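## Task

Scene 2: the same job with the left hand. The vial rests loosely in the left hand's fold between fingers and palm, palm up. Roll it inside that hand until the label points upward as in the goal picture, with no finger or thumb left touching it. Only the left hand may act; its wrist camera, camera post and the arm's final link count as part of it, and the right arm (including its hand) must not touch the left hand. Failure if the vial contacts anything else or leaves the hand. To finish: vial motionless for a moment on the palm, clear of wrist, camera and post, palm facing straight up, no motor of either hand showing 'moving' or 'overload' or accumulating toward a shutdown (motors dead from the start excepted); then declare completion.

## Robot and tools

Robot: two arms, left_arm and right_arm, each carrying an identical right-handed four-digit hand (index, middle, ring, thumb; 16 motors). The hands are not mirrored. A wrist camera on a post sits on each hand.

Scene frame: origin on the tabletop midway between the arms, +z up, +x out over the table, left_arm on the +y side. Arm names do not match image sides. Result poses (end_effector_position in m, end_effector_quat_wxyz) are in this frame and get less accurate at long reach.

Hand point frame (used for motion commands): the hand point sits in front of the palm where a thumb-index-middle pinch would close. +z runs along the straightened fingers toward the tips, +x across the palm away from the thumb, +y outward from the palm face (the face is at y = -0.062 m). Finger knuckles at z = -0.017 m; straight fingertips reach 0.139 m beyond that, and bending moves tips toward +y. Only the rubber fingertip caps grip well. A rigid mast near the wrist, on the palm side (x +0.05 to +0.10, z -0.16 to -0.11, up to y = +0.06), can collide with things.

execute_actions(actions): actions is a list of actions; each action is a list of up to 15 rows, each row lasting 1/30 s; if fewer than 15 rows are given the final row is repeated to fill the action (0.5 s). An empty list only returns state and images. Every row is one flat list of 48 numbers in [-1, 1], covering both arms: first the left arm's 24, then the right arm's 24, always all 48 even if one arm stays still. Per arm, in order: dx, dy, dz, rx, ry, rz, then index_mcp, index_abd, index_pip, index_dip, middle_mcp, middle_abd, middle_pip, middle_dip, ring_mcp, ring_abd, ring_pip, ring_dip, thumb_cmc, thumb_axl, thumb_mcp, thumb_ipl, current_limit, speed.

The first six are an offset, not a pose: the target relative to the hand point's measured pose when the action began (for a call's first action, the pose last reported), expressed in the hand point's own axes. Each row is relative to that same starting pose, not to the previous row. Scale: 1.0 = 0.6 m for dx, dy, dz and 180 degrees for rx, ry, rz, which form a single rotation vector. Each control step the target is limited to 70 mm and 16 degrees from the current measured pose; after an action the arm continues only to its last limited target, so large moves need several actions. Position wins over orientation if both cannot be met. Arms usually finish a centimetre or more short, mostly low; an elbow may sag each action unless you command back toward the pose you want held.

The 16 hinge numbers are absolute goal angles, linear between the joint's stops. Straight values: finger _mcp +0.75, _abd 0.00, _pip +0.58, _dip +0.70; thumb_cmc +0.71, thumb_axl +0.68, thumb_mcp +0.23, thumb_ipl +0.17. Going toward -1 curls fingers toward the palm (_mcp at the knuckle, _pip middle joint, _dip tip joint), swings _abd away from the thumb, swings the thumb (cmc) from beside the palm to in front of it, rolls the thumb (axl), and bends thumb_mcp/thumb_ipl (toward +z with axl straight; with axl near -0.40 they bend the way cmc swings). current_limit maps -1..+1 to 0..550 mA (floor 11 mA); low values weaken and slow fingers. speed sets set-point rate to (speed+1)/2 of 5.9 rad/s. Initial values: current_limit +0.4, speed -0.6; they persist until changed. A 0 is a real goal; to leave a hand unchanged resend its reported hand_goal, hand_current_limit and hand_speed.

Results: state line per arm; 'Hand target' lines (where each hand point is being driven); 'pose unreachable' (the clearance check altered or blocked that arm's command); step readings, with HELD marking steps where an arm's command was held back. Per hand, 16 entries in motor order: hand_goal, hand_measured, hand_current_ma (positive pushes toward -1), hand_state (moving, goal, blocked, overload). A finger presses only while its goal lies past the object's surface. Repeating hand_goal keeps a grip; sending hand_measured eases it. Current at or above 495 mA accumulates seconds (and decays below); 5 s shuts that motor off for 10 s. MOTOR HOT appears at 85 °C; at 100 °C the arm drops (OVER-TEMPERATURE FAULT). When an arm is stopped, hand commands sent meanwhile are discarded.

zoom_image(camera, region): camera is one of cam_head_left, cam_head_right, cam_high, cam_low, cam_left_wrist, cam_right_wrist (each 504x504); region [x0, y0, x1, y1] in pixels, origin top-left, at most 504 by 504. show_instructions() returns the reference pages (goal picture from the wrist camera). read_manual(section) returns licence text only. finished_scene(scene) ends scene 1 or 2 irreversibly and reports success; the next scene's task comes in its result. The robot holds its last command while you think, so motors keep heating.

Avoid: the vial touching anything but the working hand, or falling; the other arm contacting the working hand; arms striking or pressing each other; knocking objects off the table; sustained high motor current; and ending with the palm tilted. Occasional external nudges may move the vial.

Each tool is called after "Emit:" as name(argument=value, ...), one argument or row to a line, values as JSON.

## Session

Emit:
execute_actions(
  actions=[],
)

Emit:
show_instructions(
)

Scene clock: 0.00 s.
left_arm: end_effector_position=(+0.3892, +0.1079, +0.4147) hand_goal=(+0.046, +0.000, -0.008, +0.280, +0.046, +0.000, -0.008, +0.280, +0.046, +0.000, -0.008, +0.280, -0.104, +0.266, +0.032, -0.018) hand_measured=(+0.062, +0.000, -0.006, +0.282, +0.060, +0.000, -0.006, +0.282, +0.062, +0.000, -0.006, +0.282, -0.092, +0.270, +0.034, -0.016) hand_current_ma=(+83, +0, +14, +12, +84, +0, +13, +12, +83, +0, +13, +13, +70, +28, +12, +11) hand_state=(goal, overload, goal, goal, goal, goal, goal, goal, goal, goal, goal, goal, goal, goal, goal, goal) hand_current_limit=0.40 hand_speed=-0.60 end_effector_quat_wxyz=(+0.647, +0.635, +0.298, +0.298) | right_arm: end_effector_position=(+0.3583, -0.7486, +0.5984) hand_goal=(+0.754, +0.000, +0.576, +0.696, +0.754, +0.000, +0.576, +0.696, +0.754, +0.000, +0.576, +0.696, +0.714, +0.678, +0.226, +0.168) hand_measured=(+0.754, +0.000, +0.576, +0.696, +0.754, +0.000, +0.576, +0.696, +0.754, +0.000, +0.576, +0.696, +0.714, +0.678, +0.226, +0.168) hand_current_ma=(+0, +0, +0, +0, +0, +0, +0, +0, +0, +0, +0, +0, +0, +0, +0, +0) hand_state=(goal, goal, goal, goal, goal, goal, goal, goal, goal, goal, goal, goal, goal, goal, goal, goal) hand_current_limit=0.40 hand_speed=-0.60 end_effector_quat_wxyz=(+0.645, +0.642, +0.281, +0.305)
Joint positions: left_arm=[-0.751  1.105  0.633  0.488  0.101 -0.009] | right_arm=[-0.755  1.029  1.081 -0.033 -0.035  0.03 ]
Joint velocities: left_arm=[-0.015 -0.005 -0.007 -0.002 -0.081 -0.081] | right_arm=[-0.015 -0.015  0.002 -0.007  0.081 -0.007]
Motor temperatures (°C, as the motors report them): left_arm=[22 21 23 24 23 20] | right_arm=[22 20 24 20 21 23]
Hand target (left_arm): +0.392, +0.106, +0.428; +0.655, +0.627, +0.293, +0.303
Hand target (right_arm): +0.353, -0.744, +0.625; +0.661, +0.625, +0.275, +0.312

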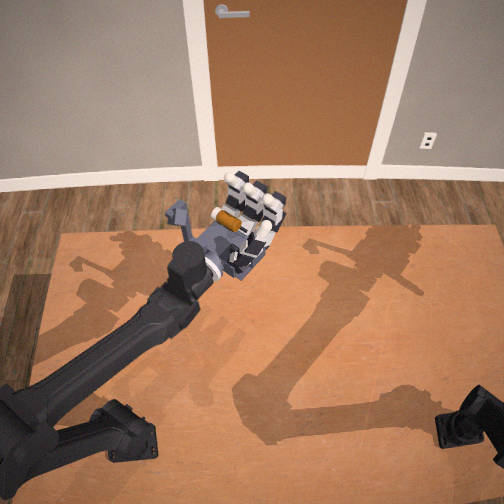

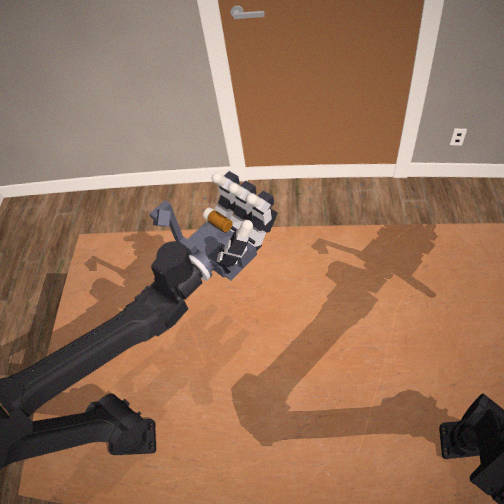

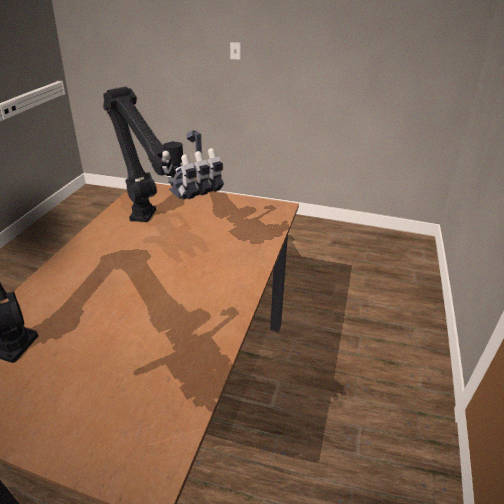

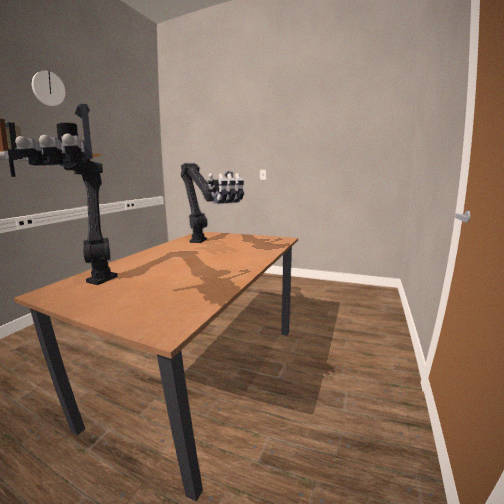

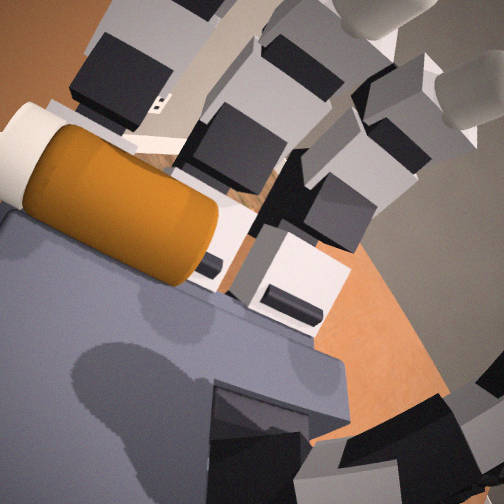

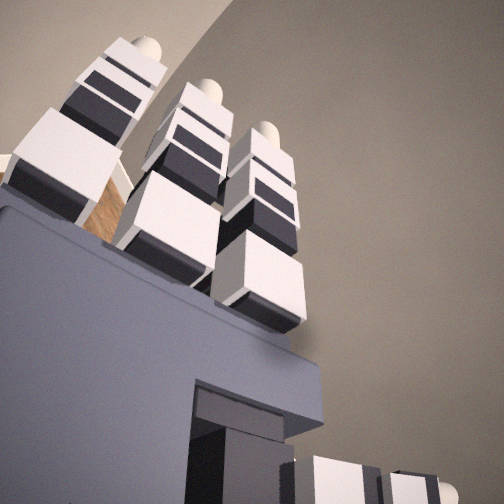

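Reference images for this scene: goal picture from the wrist camera place.

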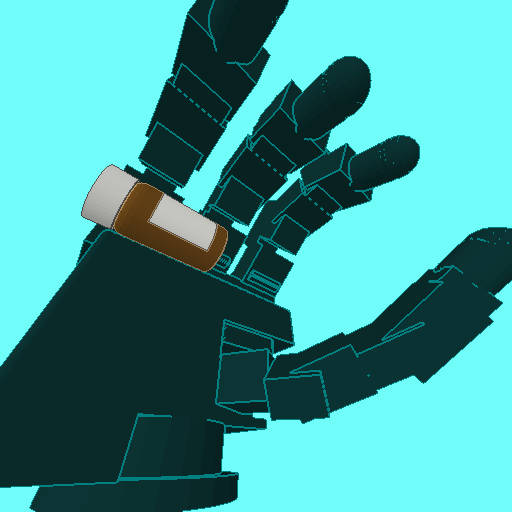

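Emit:
execute_actions(
  actions=[
    [[0,0,0,0,0,0,0.046,0,-0.008,0.28,-0.15,0,-0.008,0.28,-0.15,0,-0.008,0.28,0.2,0.266,0.032,-0.018,0.4,-0.7,0,0,0,0,0,0,0.754,0,0.576,0.696,0.754,0,0.576,0.696,0.754,0,0.576,0.696,0.714,0.678,0.226,0.168,0.4,-0.6]],
    [[0,0,0,0,0,0,0.046,0,-0.008,0.28,-0.35,0,-0.008,0.28,-0.35,0,-0.008,0.28,0.2,0.266,0.032,-0.018,0.4,-0.7,0,0,0,0,0,0,0.754,0,0.576,0.696,0.754,0,0.576,0.696,0.754,0,0.576,0.696,0.714,0.678,0.226,0.168,0.4,-0.6]],
    [[0,0,0,0,0,0,0.046,0,-0.008,0.28,-0.55,0,0.15,0.28,-0.55,0,0.15,0.28,0.2,0.266,0.032,-0.018,0.4,-0.7,0,0,0,0,0,0,0.754,0,0.576,0.696,0.754,0,0.576,0.696,0.754,0,0.576,0.696,0.714,0.678,0.226,0.168,0.4,-0.6]],
  ],
)

Emit:
zoom_image(
  camera="cam_head_left",
  region=[150, 150, 310, 310],
)

Scene clock: 1.83 s.
left_arm: end_effector_position=(+0.3892, +0.1079, +0.4147) hand_goal=(+0.046, +0.000, -0.008, +0.280, -0.550, +0.000, +0.150, +0.280, -0.550, +0.000, +0.150, +0.280, +0.200, +0.266, +0.032, -0.018) hand_measured=(+0.062, +0.000, -0.006, +0.282, -0.548, +0.000, +0.144, +0.282, -0.548, +0.000, +0.144, +0.282, +0.206, +0.270, +0.034, -0.016) hand_current_ma=(+83, +0, +14, +12, +6, +0, -33, +11, +10, +0, -33, +12, +33, +27, +10, +11) hand_state=(goal, overload, goal, goal, goal, goal, goal, goal, goal, goal, goal, goal, goal, goal, goal, goal) hand_current_limit=0.40 hand_speed=-0.70 end_effector_quat_wxyz=(+0.647, +0.635, +0.298, +0.298) | right_arm: end_effector_position=(+0.3606, -0.7507, +0.5782) hand_goal=(+0.754, +0.000, +0.576, +0.696, +0.754, +0.000, +0.576, +0.696, +0.754, +0.000, +0.576, +0.696, +0.714, +0.678, +0.226, +0.168) hand_measured=(+0.762, +0.000, +0.576, +0.696, +0.764, +0.000, +0.576, +0.696, +0.764, +0.000, +0.576, +0.696, +0.726, +0.678, +0.226, +0.168) hand_current_ma=(+54, +0, +5, +0, +55, +0, +5, +0, +54, +0, +5, +0, +57, -4, -1, -2) hand_state=(goal, goal, goal, goal, goal, goal, goal, goal, goal, goal, goal, goal, goal, goal, goal, goal) hand_current_limit=0.40 hand_speed=-0.60 end_effector_quat_wxyz=(+0.635, +0.652, +0.285, +0.301)
Joint positions: left_arm=[-0.751  1.105  0.633  0.488  0.101 -0.009] | right_arm=[-0.755  1.029  1.049 -0.033 -0.035  0.03 ]
Joint velocities: left_arm=[-0.005  0.005 -0.002  0.002 -0.007 -0.022] | right_arm=[-0.015 -0.015  0.017 -0.007  0.037 -0.037]
Motor temperatures (°C, as the motors report them): left_arm=[22 21 24 24 23 20] | right_arm=[22 20 25 20 21 23]
Hand target (left_arm): +0.389, +0.108, +0.415; +0.647, +0.635, +0.298, +0.298
Hand target (right_arm): +0.360, -0.750, +0.585; +0.638, +0.649, +0.284, +0.302
Off the commanded pose (left_arm): 0.000 m, 0 deg.
Off the commanded pose (right_arm): 0.007 m, 1 deg.
Step readings (end_effector_position; steps 1 to 15: 1st action; 16 to 30: 2nd action; 31 to 45: 3rd action):
0: left_arm (+0.3892, +0.1079, +0.4147) | right_arm (+0.3583, -0.7486, +0.5984)
1: left_arm (+0.3892, +0.1079, +0.4147) | right_arm (+0.3584, -0.7486, +0.5979)
2: left_arm (+0.3892, +0.1079, +0.4147) | right_arm (+0.3585, -0.7487, +0.5972)
4: left_arm (+0.3892, +0.1079, +0.4147) | right_arm (+0.3587, -0.7490, +0.5951)
8: left_arm (+0.3892, +0.1079, +0.4147) | right_arm (+0.3591, -0.7493, +0.5917)
15: left_arm (+0.3892, +0.1079, +0.4147) | right_arm (+0.3591, -0.7493, +0.5917)
16: left_arm (+0.3892, +0.1079, +0.4147) | right_arm (+0.3592, -0.7494, +0.5912)
17: left_arm (+0.3892, +0.1079, +0.4147) | right_arm (+0.3593, -0.7495, +0.5905)
19: left_arm (+0.3892, +0.1079, +0.4147) | right_arm (+0.3595, -0.7497, +0.5886)
23: left_arm (+0.3892, +0.1079, +0.4147) | right_arm (+0.3599, -0.7500, +0.5850)
30: left_arm (+0.3892, +0.1079, +0.4147) | right_arm (+0.3599, -0.7500, +0.5850)
31: left_arm (+0.3892, +0.1079, +0.4147) | right_arm (+0.3599, -0.7501, +0.5845)
32: left_arm (+0.3892, +0.1079, +0.4147) | right_arm (+0.3600, -0.7501, +0.5840)
34: left_arm (+0.3892, +0.1079, +0.4147) | right_arm (+0.3602, -0.7504, +0.5819)
38: left_arm (+0.3892, +0.1079, +0.4147) | right_arm (+0.3606, -0.7507, +0.5782)
45: end_effector_position above

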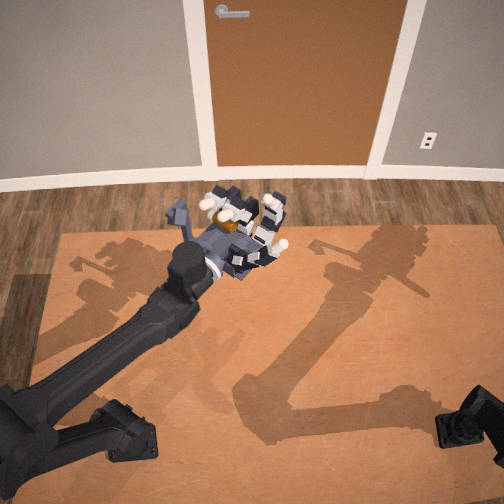

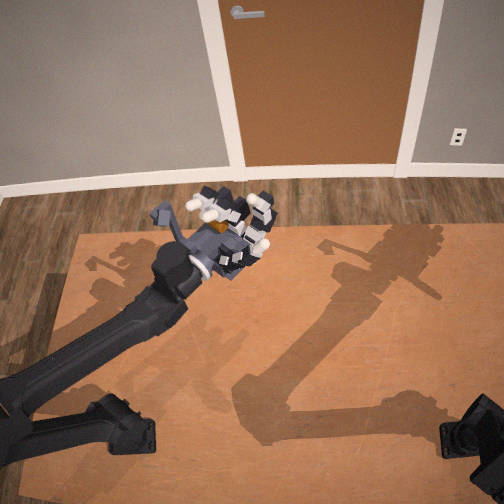

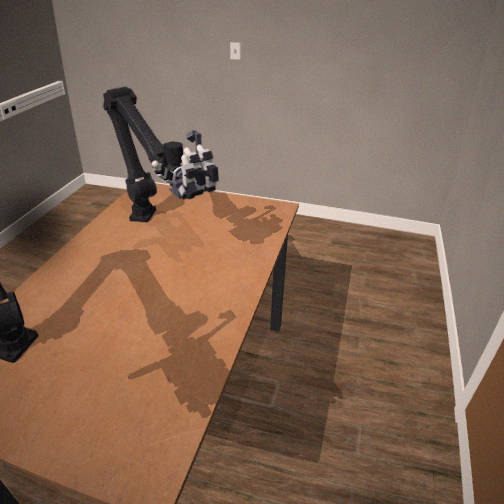

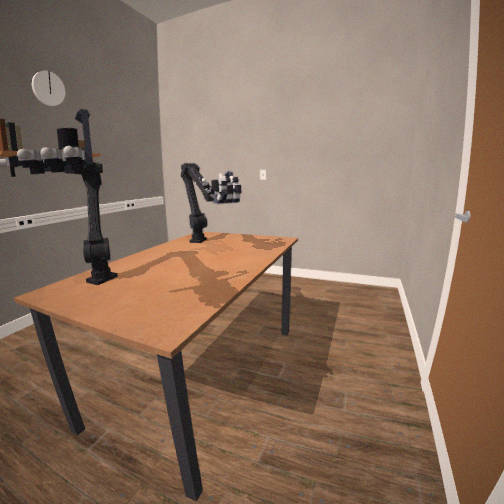

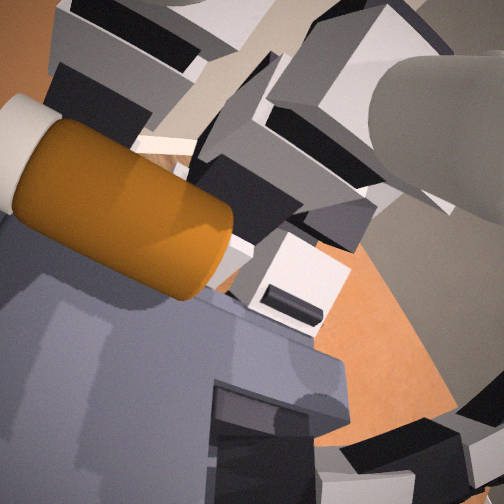

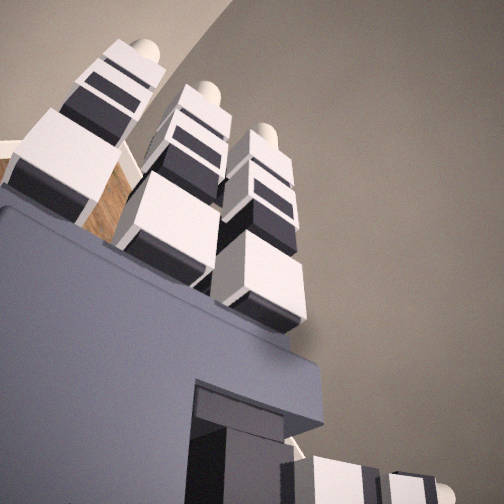

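Region (150, 150, 310, 310) of cam_head_left's 504x504 image, scaled by 3.150, with more detail than that image has.

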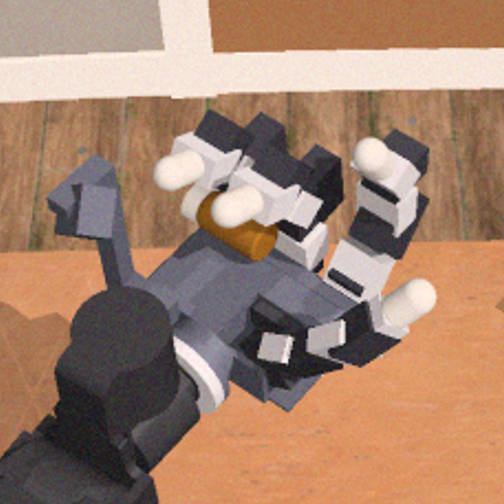

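Emit:
execute_actions(
  actions=[
    [[0,0,0,0,0,0,0.046,0,-0.008,0.28,0.137,0,0.0,0.0,0.137,0,0.0,0.0,0.2,0.266,0.032,-0.018,0.4,-0.2,0,0.012,0,0,0,0,0.754,0,0.576,0.696,0.754,0,0.576,0.696,0.754,0,0.576,0.696,0.714,0.678,0.226,0.168,0.4,-0.6]],
    [[0,0,0,0,0,0,0.046,0,-0.008,0.28,0.137,0,-0.3,-0.5,0.137,0,-0.3,-0.5,0.2,0.266,0.032,-0.018,0.4,-0.3,0,0.012,0,0,0,0,0.754,0,0.576,0.696,0.754,0,0.576,0.696,0.754,0,0.576,0.696,0.714,0.678,0.226,0.168,0.4,-0.6]],
    [[0,0,0,0,0,0,0.046,0,-0.008,0.28,0.137,0,-0.42,-0.5,0.137,0,-0.42,-0.5,0.2,0.266,0.032,-0.018,0.4,-0.6,0,0.012,0,0,0,0,0.754,0,0.576,0.696,0.754,0,0.576,0.696,0.754,0,0.576,0.696,0.714,0.678,0.226,0.168,0.4,-0.6]],
  ],
)

Emit:
execute_actions(
  actions=[
    [[0,0,0,0,0,0,0.046,0,-0.008,0.28,0.0,0,-0.46,-0.36,0.0,0,-0.46,-0.36,0.2,0.266,0.032,-0.018,0.4,-0.8,0,0.012,0,0,0,0,0.754,0,0.576,0.696,0.754,0,0.576,0.696,0.754,0,0.576,0.696,0.714,0.678,0.226,0.168,0.4,-0.6]],
    [[0,0,0,0,0,0,0.046,0,-0.008,0.28,-0.137,0,-0.49,-0.19,-0.137,0,-0.49,-0.19,0.2,0.266,0.032,-0.018,0.4,-0.78,0,0.012,0,0,0,0,0.754,0,0.576,0.696,0.754,0,0.576,0.696,0.754,0,0.576,0.696,0.714,0.678,0.226,0.168,0.4,-0.6]],
  ],
)

Scene clock: 4.00 s.
left_arm: end_effector_position=(+0.3892, +0.1079, +0.4147) hand_goal=(+0.046, +0.000, -0.008, +0.280, +0.138, +0.000, -0.420, -0.500, +0.138, +0.000, -0.420, -0.500, +0.200, +0.266, +0.032, -0.018) hand_measured=(+0.062, +0.000, -0.006, +0.282, +0.142, +0.000, -0.418, -0.498, +0.142, +0.000, -0.418, -0.498, +0.206, +0.270, +0.034, -0.016) hand_current_ma=(+83, +0, +14, +12, +21, +0, +7, +11, +22, +0, +7, +12, +33, +27, +10, +11) hand_state=(goal, overload, goal, goal, goal, goal, goal, goal, goal, goal, goal, goal, goal, goal, goal, goal) hand_current_limit=0.40 hand_speed=-0.60 end_effector_quat_wxyz=(+0.647, +0.635, +0.298, +0.298) | right_arm: end_effector_position=(+0.3606, -0.7507, +0.5782) hand_goal=(+0.754, +0.000, +0.576, +0.696, +0.754, +0.000, +0.576, +0.696, +0.754, +0.000, +0.576, +0.696, +0.714, +0.678, +0.226, +0.168) hand_measured=(+0.762, +0.000, +0.576, +0.696, +0.764, +0.000, +0.576, +0.696, +0.764, +0.000, +0.576, +0.696, +0.726, +0.678, +0.226, +0.168) hand_current_ma=(+54, +0, +5, +0, +55, +0, +5, +0, +54, +0, +5, +0, +57, -4, -1, -2) hand_state=(goal, goal, goal, goal, goal, goal, goal, goal, goal, goal, goal, goal, goal, goal, goal, goal) hand_current_limit=0.40 hand_speed=-0.60 end_effector_quat_wxyz=(+0.635, +0.652, +0.285, +0.301)
Joint positions: left_arm=[-0.751  1.105  0.633  0.488  0.101 -0.009] | right_arm=[-0.755  1.029  1.049 -0.033 -0.035  0.03 ]
Joint velocities: left_arm=[ 0.005 -0.015 -0.007  0.002 -0.022  0.007] | right_arm=[-0.005 -0.005 -0.002  0.007  0.095  0.037]
Motor temperatures (°C, as the motors report them): left_arm=[22 21 25 24 23 20] | right_arm=[22 20 26 20 21 23]
Hand target (left_arm): +0.389, +0.108, +0.415; +0.647, +0.635, +0.298, +0.298
Hand target (right_arm): +0.360, -0.751, +0.585; +0.635, +0.652, +0.285, +0.301
Off the commanded pose (left_arm): 0.000 m, 0 deg.
Off the commanded pose (right_arm): 0.007 m, 0 deg.
Step readings (end_effector_position; steps 1 to 15: 1st action; 16 to 30: 2nd action; 31 to 45: 3rd action):
0: left_arm (+0.3892, +0.1079, +0.4147) | right_arm (+0.3606, -0.7507, +0.5782)
1: left_arm (+0.3892, +0.1079, +0.4147) | right_arm (+0.3606, -0.7507, +0.5782)
2: left_arm (+0.3892, +0.1079, +0.4147) | right_arm (+0.3606, -0.7507, +0.5782)
4: left_arm (+0.3892, +0.1079, +0.4147) | right_arm (+0.3606, -0.7507, +0.5782)
8: left_arm (+0.3892, +0.1079, +0.4147) | right_arm (+0.3606, -0.7507, +0.5782)
15: left_arm (+0.3892, +0.1079, +0.4147) | right_arm (+0.3606, -0.7507, +0.5782)
16: left_arm (+0.3892, +0.1079, +0.4147) | right_arm (+0.3606, -0.7507, +0.5782)
17: left_arm (+0.3892, +0.1079, +0.4147) | right_arm (+0.3606, -0.7507, +0.5782)
19: left_arm (+0.3892, +0.1079, +0.4147) | right_arm (+0.3606, -0.7507, +0.5782)
23: left_arm (+0.3892, +0.1079, +0.4147) | right_arm (+0.3606, -0.7507, +0.5782)
30: left_arm (+0.3892, +0.1079, +0.4147) | right_arm (+0.3606, -0.7507, +0.5782)
31: left_arm (+0.3892, +0.1079, +0.4147) | right_arm (+0.3606, -0.7507, +0.5782)
32: left_arm (+0.3892, +0.1079, +0.4147) | right_arm (+0.3606, -0.7507, +0.5782)
34: left_arm (+0.3892, +0.1079, +0.4147) | right_arm (+0.3606, -0.7507, +0.5782)
38: left_arm (+0.3892, +0.1079, +0.4147) | right_arm (+0.3606, -0.7507, +0.5782)
45: end_effector_position above

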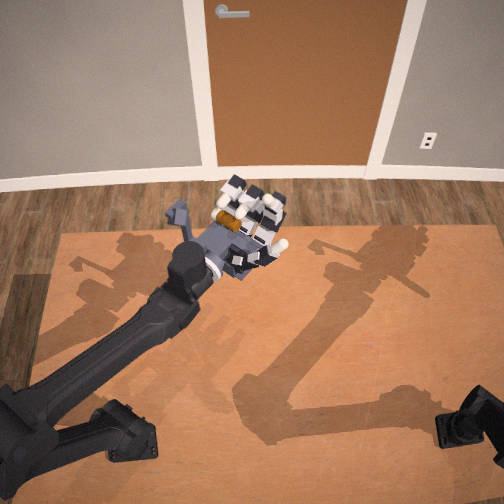

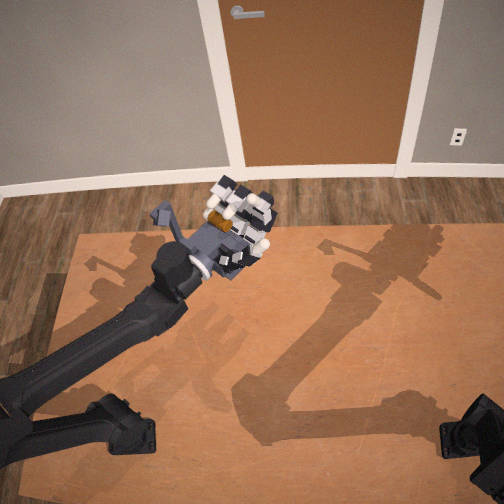

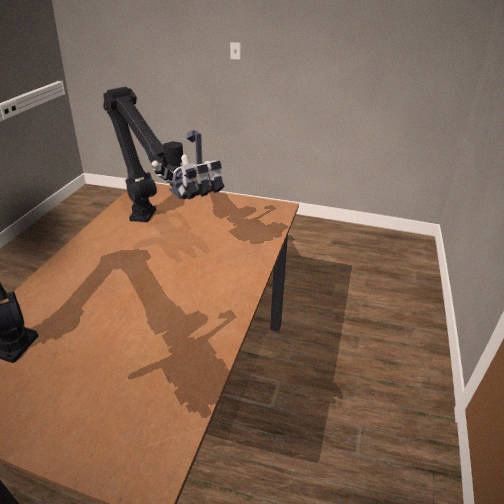

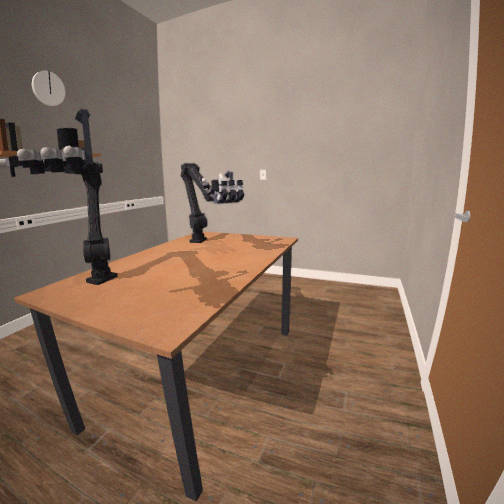

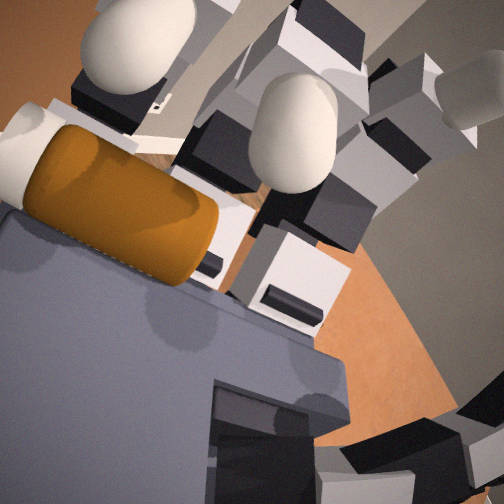

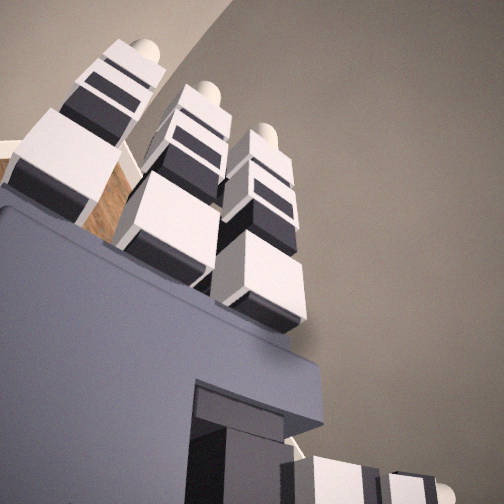

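Scene clock: 5.00 s.
left_arm: end_effector_position=(+0.3892, +0.1079, +0.4147) hand_goal=(+0.046, +0.000, -0.008, +0.280, -0.136, +0.000, -0.490, -0.190, -0.136, +0.000, -0.490, -0.190, +0.200, +0.266, +0.032, -0.018) hand_measured=(+0.062, +0.000, -0.006, +0.282, -0.128, +0.000, -0.490, -0.194, -0.128, +0.000, -0.490, -0.194, +0.206, +0.270, +0.034, -0.016) hand_current_ma=(+83, +0, +14, +12, +43, +0, +2, -20, +43, +0, +2, -22, +33, +27, +10, +11) hand_state=(goal, overload, goal, goal, goal, goal, goal, goal, goal, goal, goal, goal, goal, goal, goal, goal) hand_current_limit=0.40 hand_speed=-0.78 end_effector_quat_wxyz=(+0.647, +0.635, +0.298, +0.298) | right_arm: end_effector_position=(+0.3606, -0.7507, +0.5782) hand_goal=(+0.754, +0.000, +0.576, +0.696, +0.754, +0.000, +0.576, +0.696, +0.754, +0.000, +0.576, +0.696, +0.714, +0.678, +0.226, +0.168) hand_measured=(+0.762, +0.000, +0.576, +0.696, +0.764, +0.000, +0.576, +0.696, +0.764, +0.000, +0.576, +0.696, +0.726, +0.678, +0.226, +0.168) hand_current_ma=(+54, +0, +5, +0, +55, +0, +5, +0, +54, +0, +5, +0, +57, -4, -1, -2) hand_state=(goal, goal, goal, goal, goal, goal, goal, goal, goal, goal, goal, goal, goal, goal, goal, goal) hand_current_limit=0.40 hand_speed=-0.60 end_effector_quat_wxyz=(+0.635, +0.652, +0.285, +0.301)
Joint positions: left_arm=[-0.751  1.105  0.633  0.488  0.101 -0.009] | right_arm=[-0.755  1.029  1.049 -0.033 -0.035  0.03 ]
Joint velocities: left_arm=[ 0.005 -0.005 -0.017 -0.007 -0.066 -0.081] | right_arm=[ 0.005 -0.024 -0.017 -0.027  0.007 -0.037]
Motor temperatures (°C, as the motors report them): left_arm=[22 21 25 24 23 20] | right_arm=[22 20 26 20 21 23]
Hand target (left_arm): +0.389, +0.108, +0.415; +0.647, +0.635, +0.298, +0.298
Hand target (right_arm): +0.360, -0.751, +0.585; +0.635, +0.652, +0.285, +0.301
Off the commanded pose (left_arm): 0.000 m, 0 deg.
Off the commanded pose (right_arm): 0.007 m, 0 deg.
Step readings (end_effector_position; steps 1 to 15: 1st action; 16 to 30: 2nd action):
0: left_arm (+0.3892, +0.1079, +0.4147) | right_arm (+0.3606, -0.7507, +0.5782)
1: left_arm (+0.3892, +0.1079, +0.4147) | right_arm (+0.3606, -0.7507, +0.5782)
2: left_arm (+0.3892, +0.1079, +0.4147) | right_arm (+0.3606, -0.7507, +0.5782)
4: left_arm (+0.3892, +0.1079, +0.4147) | right_arm (+0.3606, -0.7507, +0.5782)
8: left_arm (+0.3892, +0.1079, +0.4147) | right_arm (+0.3606, -0.7507, +0.5782)
15: left_arm (+0.3892, +0.1079, +0.4147) | right_arm (+0.3606, -0.7507, +0.5782)
16: left_arm (+0.3892, +0.1079, +0.4147) | right_arm (+0.3606, -0.7507, +0.5782)
17: left_arm (+0.3892, +0.1079, +0.4147) | right_arm (+0.3606, -0.7507, +0.5782)
19: left_arm (+0.3892, +0.1079, +0.4147) | right_arm (+0.3606, -0.7507, +0.5782)
23: left_arm (+0.3892, +0.1079, +0.4147) | right_arm (+0.3606, -0.7507, +0.5782)
30: end_effector_position above

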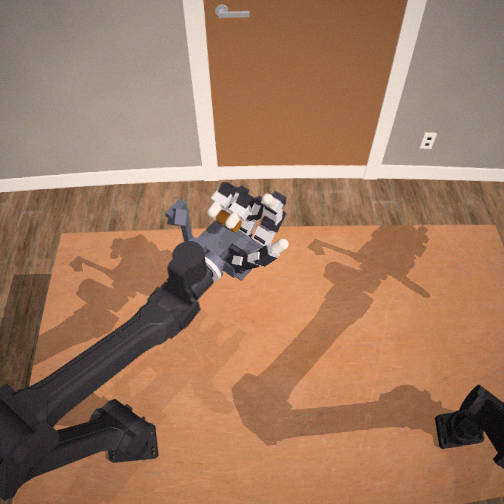

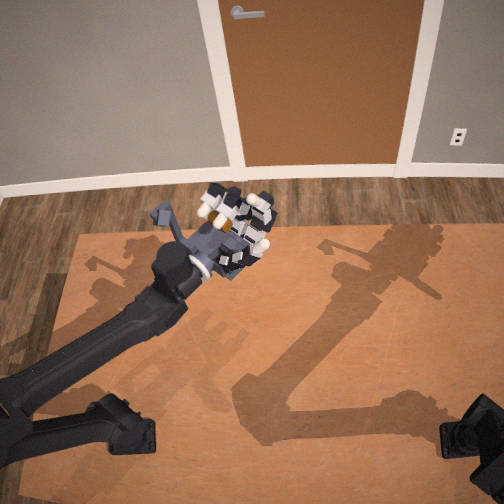

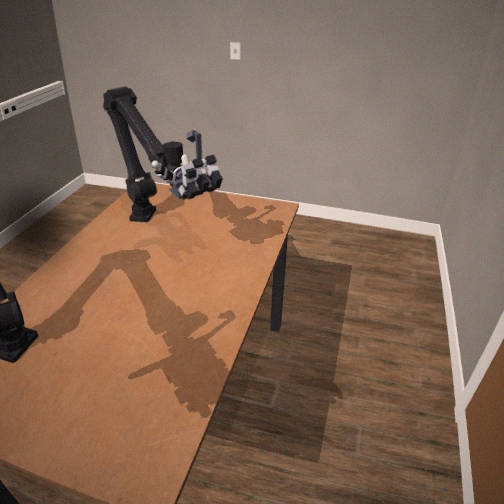

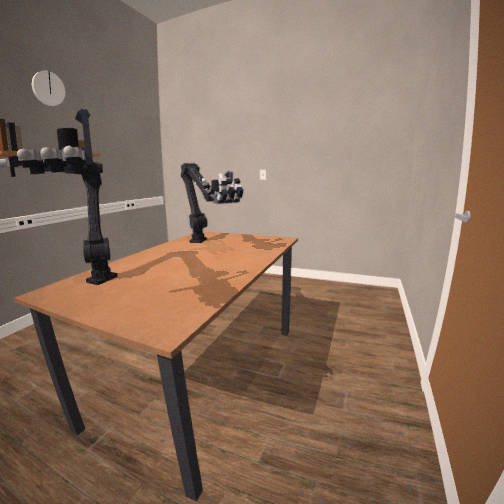

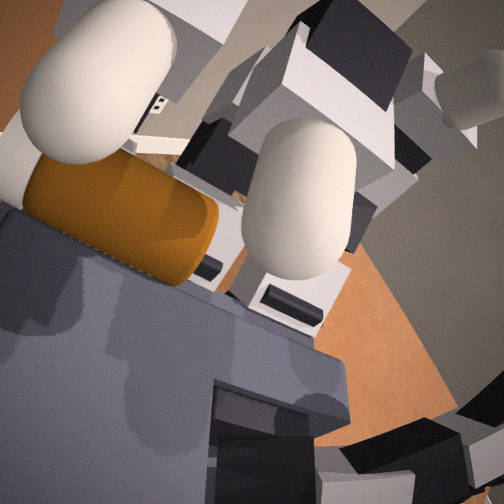

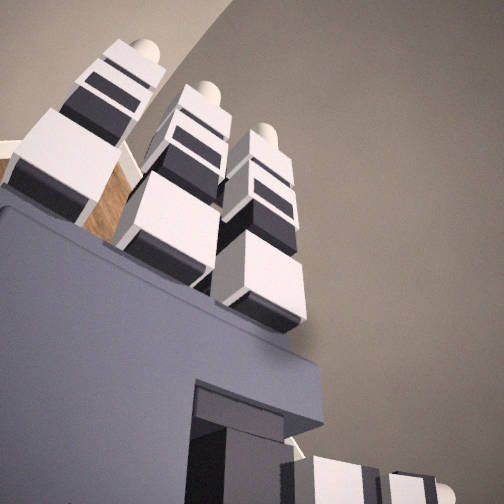

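Emit:
execute_actions(
  actions=[
    [[0,0,0,0,0,0,0.046,0,-0.008,0.28,0.046,0,0,0.28,0.2,0,-0.5,0.05,0.2,0.266,0.032,-0.018,0.4,-0.4,0,0.012,0,0,0,0,0.754,0,0.576,0.696,0.754,0,0.576,0.696,0.754,0,0.576,0.696,0.714,0.678,0.226,0.168,0.4,-0.6]],
    [[0,0,0,0,0,0,0.046,0,-0.008,0.28,0.046,0,0,0.28,0.2,0,-0.85,0.05,0.2,0.266,0.032,-0.018,0.4,-0.4,0,0.012,0,0,0,0,0.754,0,0.576,0.696,0.754,0,0.576,0.696,0.754,0,0.576,0.696,0.714,0.678,0.226,0.168,0.4,-0.6]],
    [[0,0,0,0,0,0,0.046,0,-0.008,0.28,0.046,0,0,0.28,0.2,0,-0.85,-0.4,0.2,0.266,0.032,-0.018,0.4,-0.4,0,0.012,0,0,0,0,0.754,0,0.576,0.696,0.754,0,0.576,0.696,0.754,0,0.576,0.696,0.714,0.678,0.226,0.168,0.4,-0.6]],
    [[0,0,0,0,0,0,0.046,0,-0.008,0.28,0.046,0,0,0.28,0.33,0,-0.78,-0.6,0.2,0.266,0.032,-0.018,0.4,-0.7,0,0.012,0,0,0,0,0.754,0,0.576,0.696,0.754,0,0.576,0.696,0.754,0,0.576,0.696,0.714,0.678,0.226,0.168,0.4,-0.6]],
    [[0,0,0,0,0,0,0.046,0,-0.008,0.28,0.046,0,0,0.28,0.33,0,-0.58,-0.8,0.2,0.266,0.032,-0.018,0.4,-0.7,0,0.012,0,0,0,0,0.754,0,0.576,0.696,0.754,0,0.576,0.696,0.754,0,0.576,0.696,0.714,0.678,0.226,0.168,0.4,-0.6]],
    [[0,0,0,0,0,0,0.046,0,-0.008,0.28,0.046,0,0,0.28,0.33,0,-0.4,-0.9,0.2,0.266,0.032,-0.018,0.4,-0.7,0,0.012,0,0,0,0,0.754,0,0.576,0.696,0.754,0,0.576,0.696,0.754,0,0.576,0.696,0.714,0.678,0.226,0.168,0.4,-0.6]],
  ],
)

Scene clock: 8.53 s.
left_arm: end_effector_position=(+0.3892, +0.1079, +0.4147) hand_goal=(+0.046, +0.000, -0.008, +0.280, +0.046, +0.000, +0.000, +0.280, +0.330, +0.000, -0.400, -0.900, +0.200, +0.266, +0.032, -0.018) hand_measured=(+0.062, +0.000, -0.006, +0.282, +0.050, +0.000, -0.002, +0.276, +0.340, +0.002, -0.404, -0.898, +0.206, +0.270, +0.034, -0.016) hand_current_ma=(+83, +0, +14, +12, +24, +0, -14, -17, +51, +5, -20, +12, +33, +27, +10, +11) hand_state=(goal, overload, goal, goal, goal, goal, goal, goal, goal, goal, goal, goal, goal, goal, goal, goal) hand_current_limit=0.40 hand_speed=-0.70 end_effector_quat_wxyz=(+0.647, +0.635, +0.298, +0.298) | right_arm: end_effector_position=(+0.3606, -0.7507, +0.5782) hand_goal=(+0.754, +0.000, +0.576, +0.696, +0.754, +0.000, +0.576, +0.696, +0.754, +0.000, +0.576, +0.696, +0.714, +0.678, +0.226, +0.168) hand_measured=(+0.762, +0.000, +0.576, +0.696, +0.764, +0.000, +0.576, +0.696, +0.764, +0.000, +0.576, +0.696, +0.726, +0.678, +0.226, +0.168) hand_current_ma=(+54, +0, +5, +0, +55, +0, +5, +0, +54, +0, +5, +0, +57, -4, -1, -2) hand_state=(goal, goal, goal, goal, goal, goal, goal, goal, goal, goal, goal, goal, goal, goal, goal, goal) hand_current_limit=0.40 hand_speed=-0.60 end_effector_quat_wxyz=(+0.635, +0.652, +0.285, +0.301)
Joint positions: left_arm=[-0.751  1.105  0.633  0.488  0.101 -0.009] | right_arm=[-0.755  1.029  1.049 -0.033 -0.035  0.03 ]
Joint velocities: left_arm=[-0.005  0.005  0.007  0.002 -0.007  0.007] | right_arm=[-0.005 -0.005  0.002 -0.002  0.066 -0.037]
Motor temperatures (°C, as the motors report them): left_arm=[22 21 26 24 23 20] | right_arm=[22 20 27 20 21 23]
Hand target (left_arm): +0.389, +0.108, +0.415; +0.647, +0.635, +0.298, +0.298
Hand target (right_arm): +0.360, -0.751, +0.585; +0.635, +0.652, +0.285, +0.301
Off the commanded pose (left_arm): 0.000 m, 0 deg.
Off the commanded pose (right_arm): 0.007 m, 0 deg.
Step readings (end_effector_position; steps 1 to 15: 1st action; 16 to 30: 2nd action; 31 to 45: 3rd action; 46 to 60: 4th action; 61 to 75: 5th action; 76 to 90: 6th action):
0: left_arm (+0.3892, +0.1079, +0.4147) | right_arm (+0.3606, -0.7507, +0.5782)
1: left_arm (+0.3892, +0.1079, +0.4147) | right_arm (+0.3606, -0.7507, +0.5782)
2: left_arm (+0.3892, +0.1079, +0.4147) | right_arm (+0.3606, -0.7507, +0.5782)
4: left_arm (+0.3892, +0.1079, +0.4147) | right_arm (+0.3606, -0.7507, +0.5782)
8: left_arm (+0.3892, +0.1079, +0.4147) | right_arm (+0.3606, -0.7507, +0.5782)
15: left_arm (+0.3892, +0.1079, +0.4147) | right_arm (+0.3606, -0.7507, +0.5782)
16: left_arm (+0.3892, +0.1079, +0.4147) | right_arm (+0.3606, -0.7507, +0.5782)
17: left_arm (+0.3892, +0.1079, +0.4147) | right_arm (+0.3606, -0.7507, +0.5782)
19: left_arm (+0.3892, +0.1079, +0.4147) | right_arm (+0.3606, -0.7507, +0.5782)
23: left_arm (+0.3892, +0.1079, +0.4147) | right_arm (+0.3606, -0.7507, +0.5782)
30: left_arm (+0.3892, +0.1079, +0.4147) | right_arm (+0.3606, -0.7507, +0.5782)
31: left_arm (+0.3892, +0.1079, +0.4147) | right_arm (+0.3606, -0.7507, +0.5782)
32: left_arm (+0.3892, +0.1079, +0.4147) | right_arm (+0.3606, -0.7507, +0.5782)
34: left_arm (+0.3892, +0.1079, +0.4147) | right_arm (+0.3606, -0.7507, +0.5782)
38: left_arm (+0.3892, +0.1079, +0.4147) | right_arm (+0.3606, -0.7507, +0.5782)
45: left_arm (+0.3892, +0.1079, +0.4147) | right_arm (+0.3606, -0.7507, +0.5782)
46: left_arm (+0.3892, +0.1079, +0.4147) | right_arm (+0.3606, -0.7507, +0.5782)
47: left_arm (+0.3892, +0.1079, +0.4147) | right_arm (+0.3606, -0.7507, +0.5782)
49: left_arm (+0.3892, +0.1079, +0.4147) | right_arm (+0.3606, -0.7507, +0.5782)
53: left_arm (+0.3892, +0.1079, +0.4147) | right_arm (+0.3606, -0.7507, +0.5782)
60: left_arm (+0.3892, +0.1079, +0.4147) | right_arm (+0.3606, -0.7507, +0.5782)
61: left_arm (+0.3892, +0.1079, +0.4147) | right_arm (+0.3606, -0.7507, +0.5782)
62: left_arm (+0.3892, +0.1079, +0.4147) | right_arm (+0.3606, -0.7507, +0.5782)
64: left_arm (+0.3892, +0.1079, +0.4147) | right_arm (+0.3606, -0.7507, +0.5782)
68: left_arm (+0.3892, +0.1079, +0.4147) | right_arm (+0.3606, -0.7507, +0.5782)
75: left_arm (+0.3892, +0.1079, +0.4147) | right_arm (+0.3606, -0.7507, +0.5782)
76: left_arm (+0.3892, +0.1079, +0.4147) | right_arm (+0.3606, -0.7507, +0.5782)
77: left_arm (+0.3892, +0.1079, +0.4147) | right_arm (+0.3606, -0.7507, +0.5782)
79: left_arm (+0.3892, +0.1079, +0.4147) | right_arm (+0.3606, -0.7507, +0.5782)
83: left_arm (+0.3892, +0.1079, +0.4147) | right_arm (+0.3606, -0.7507, +0.5782)
90: end_effector_position above

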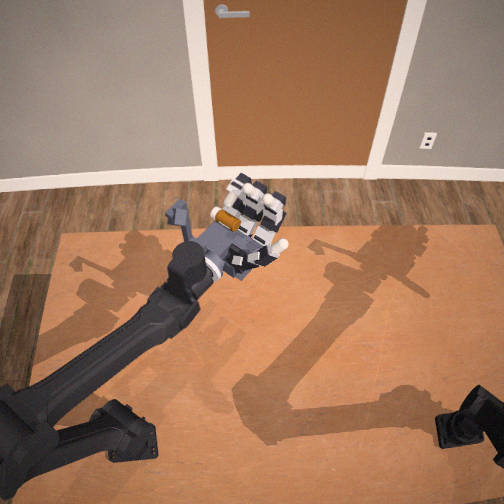

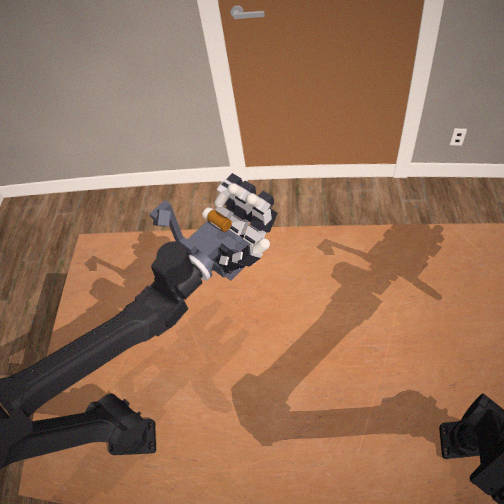

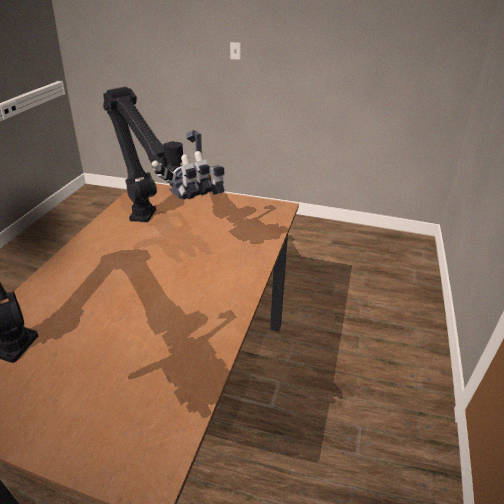

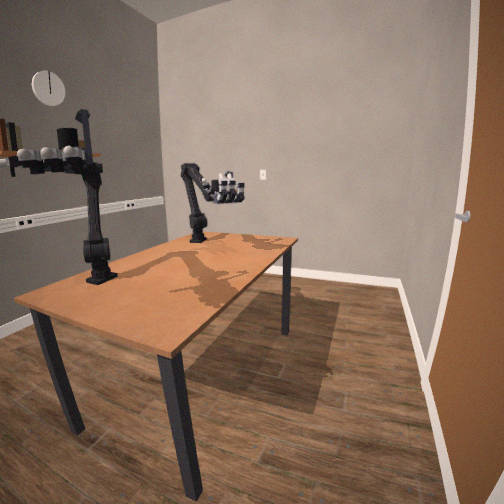

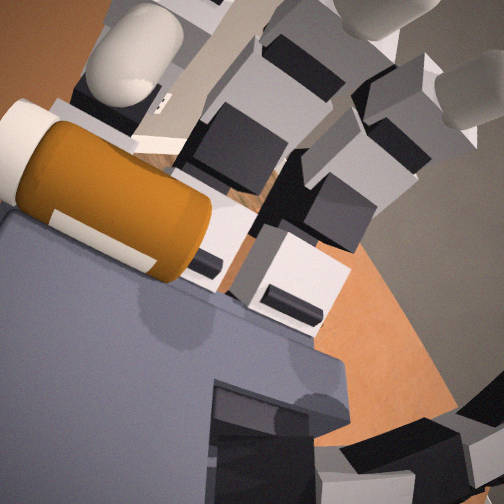

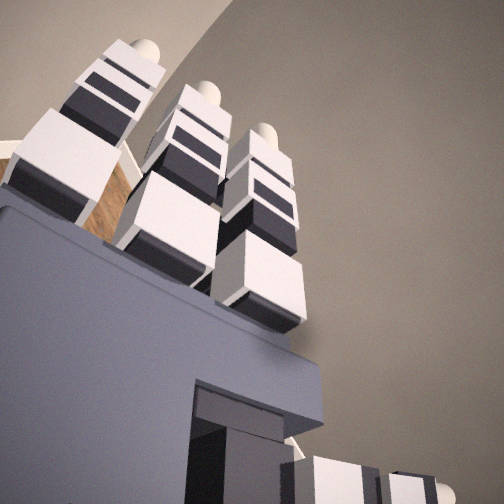

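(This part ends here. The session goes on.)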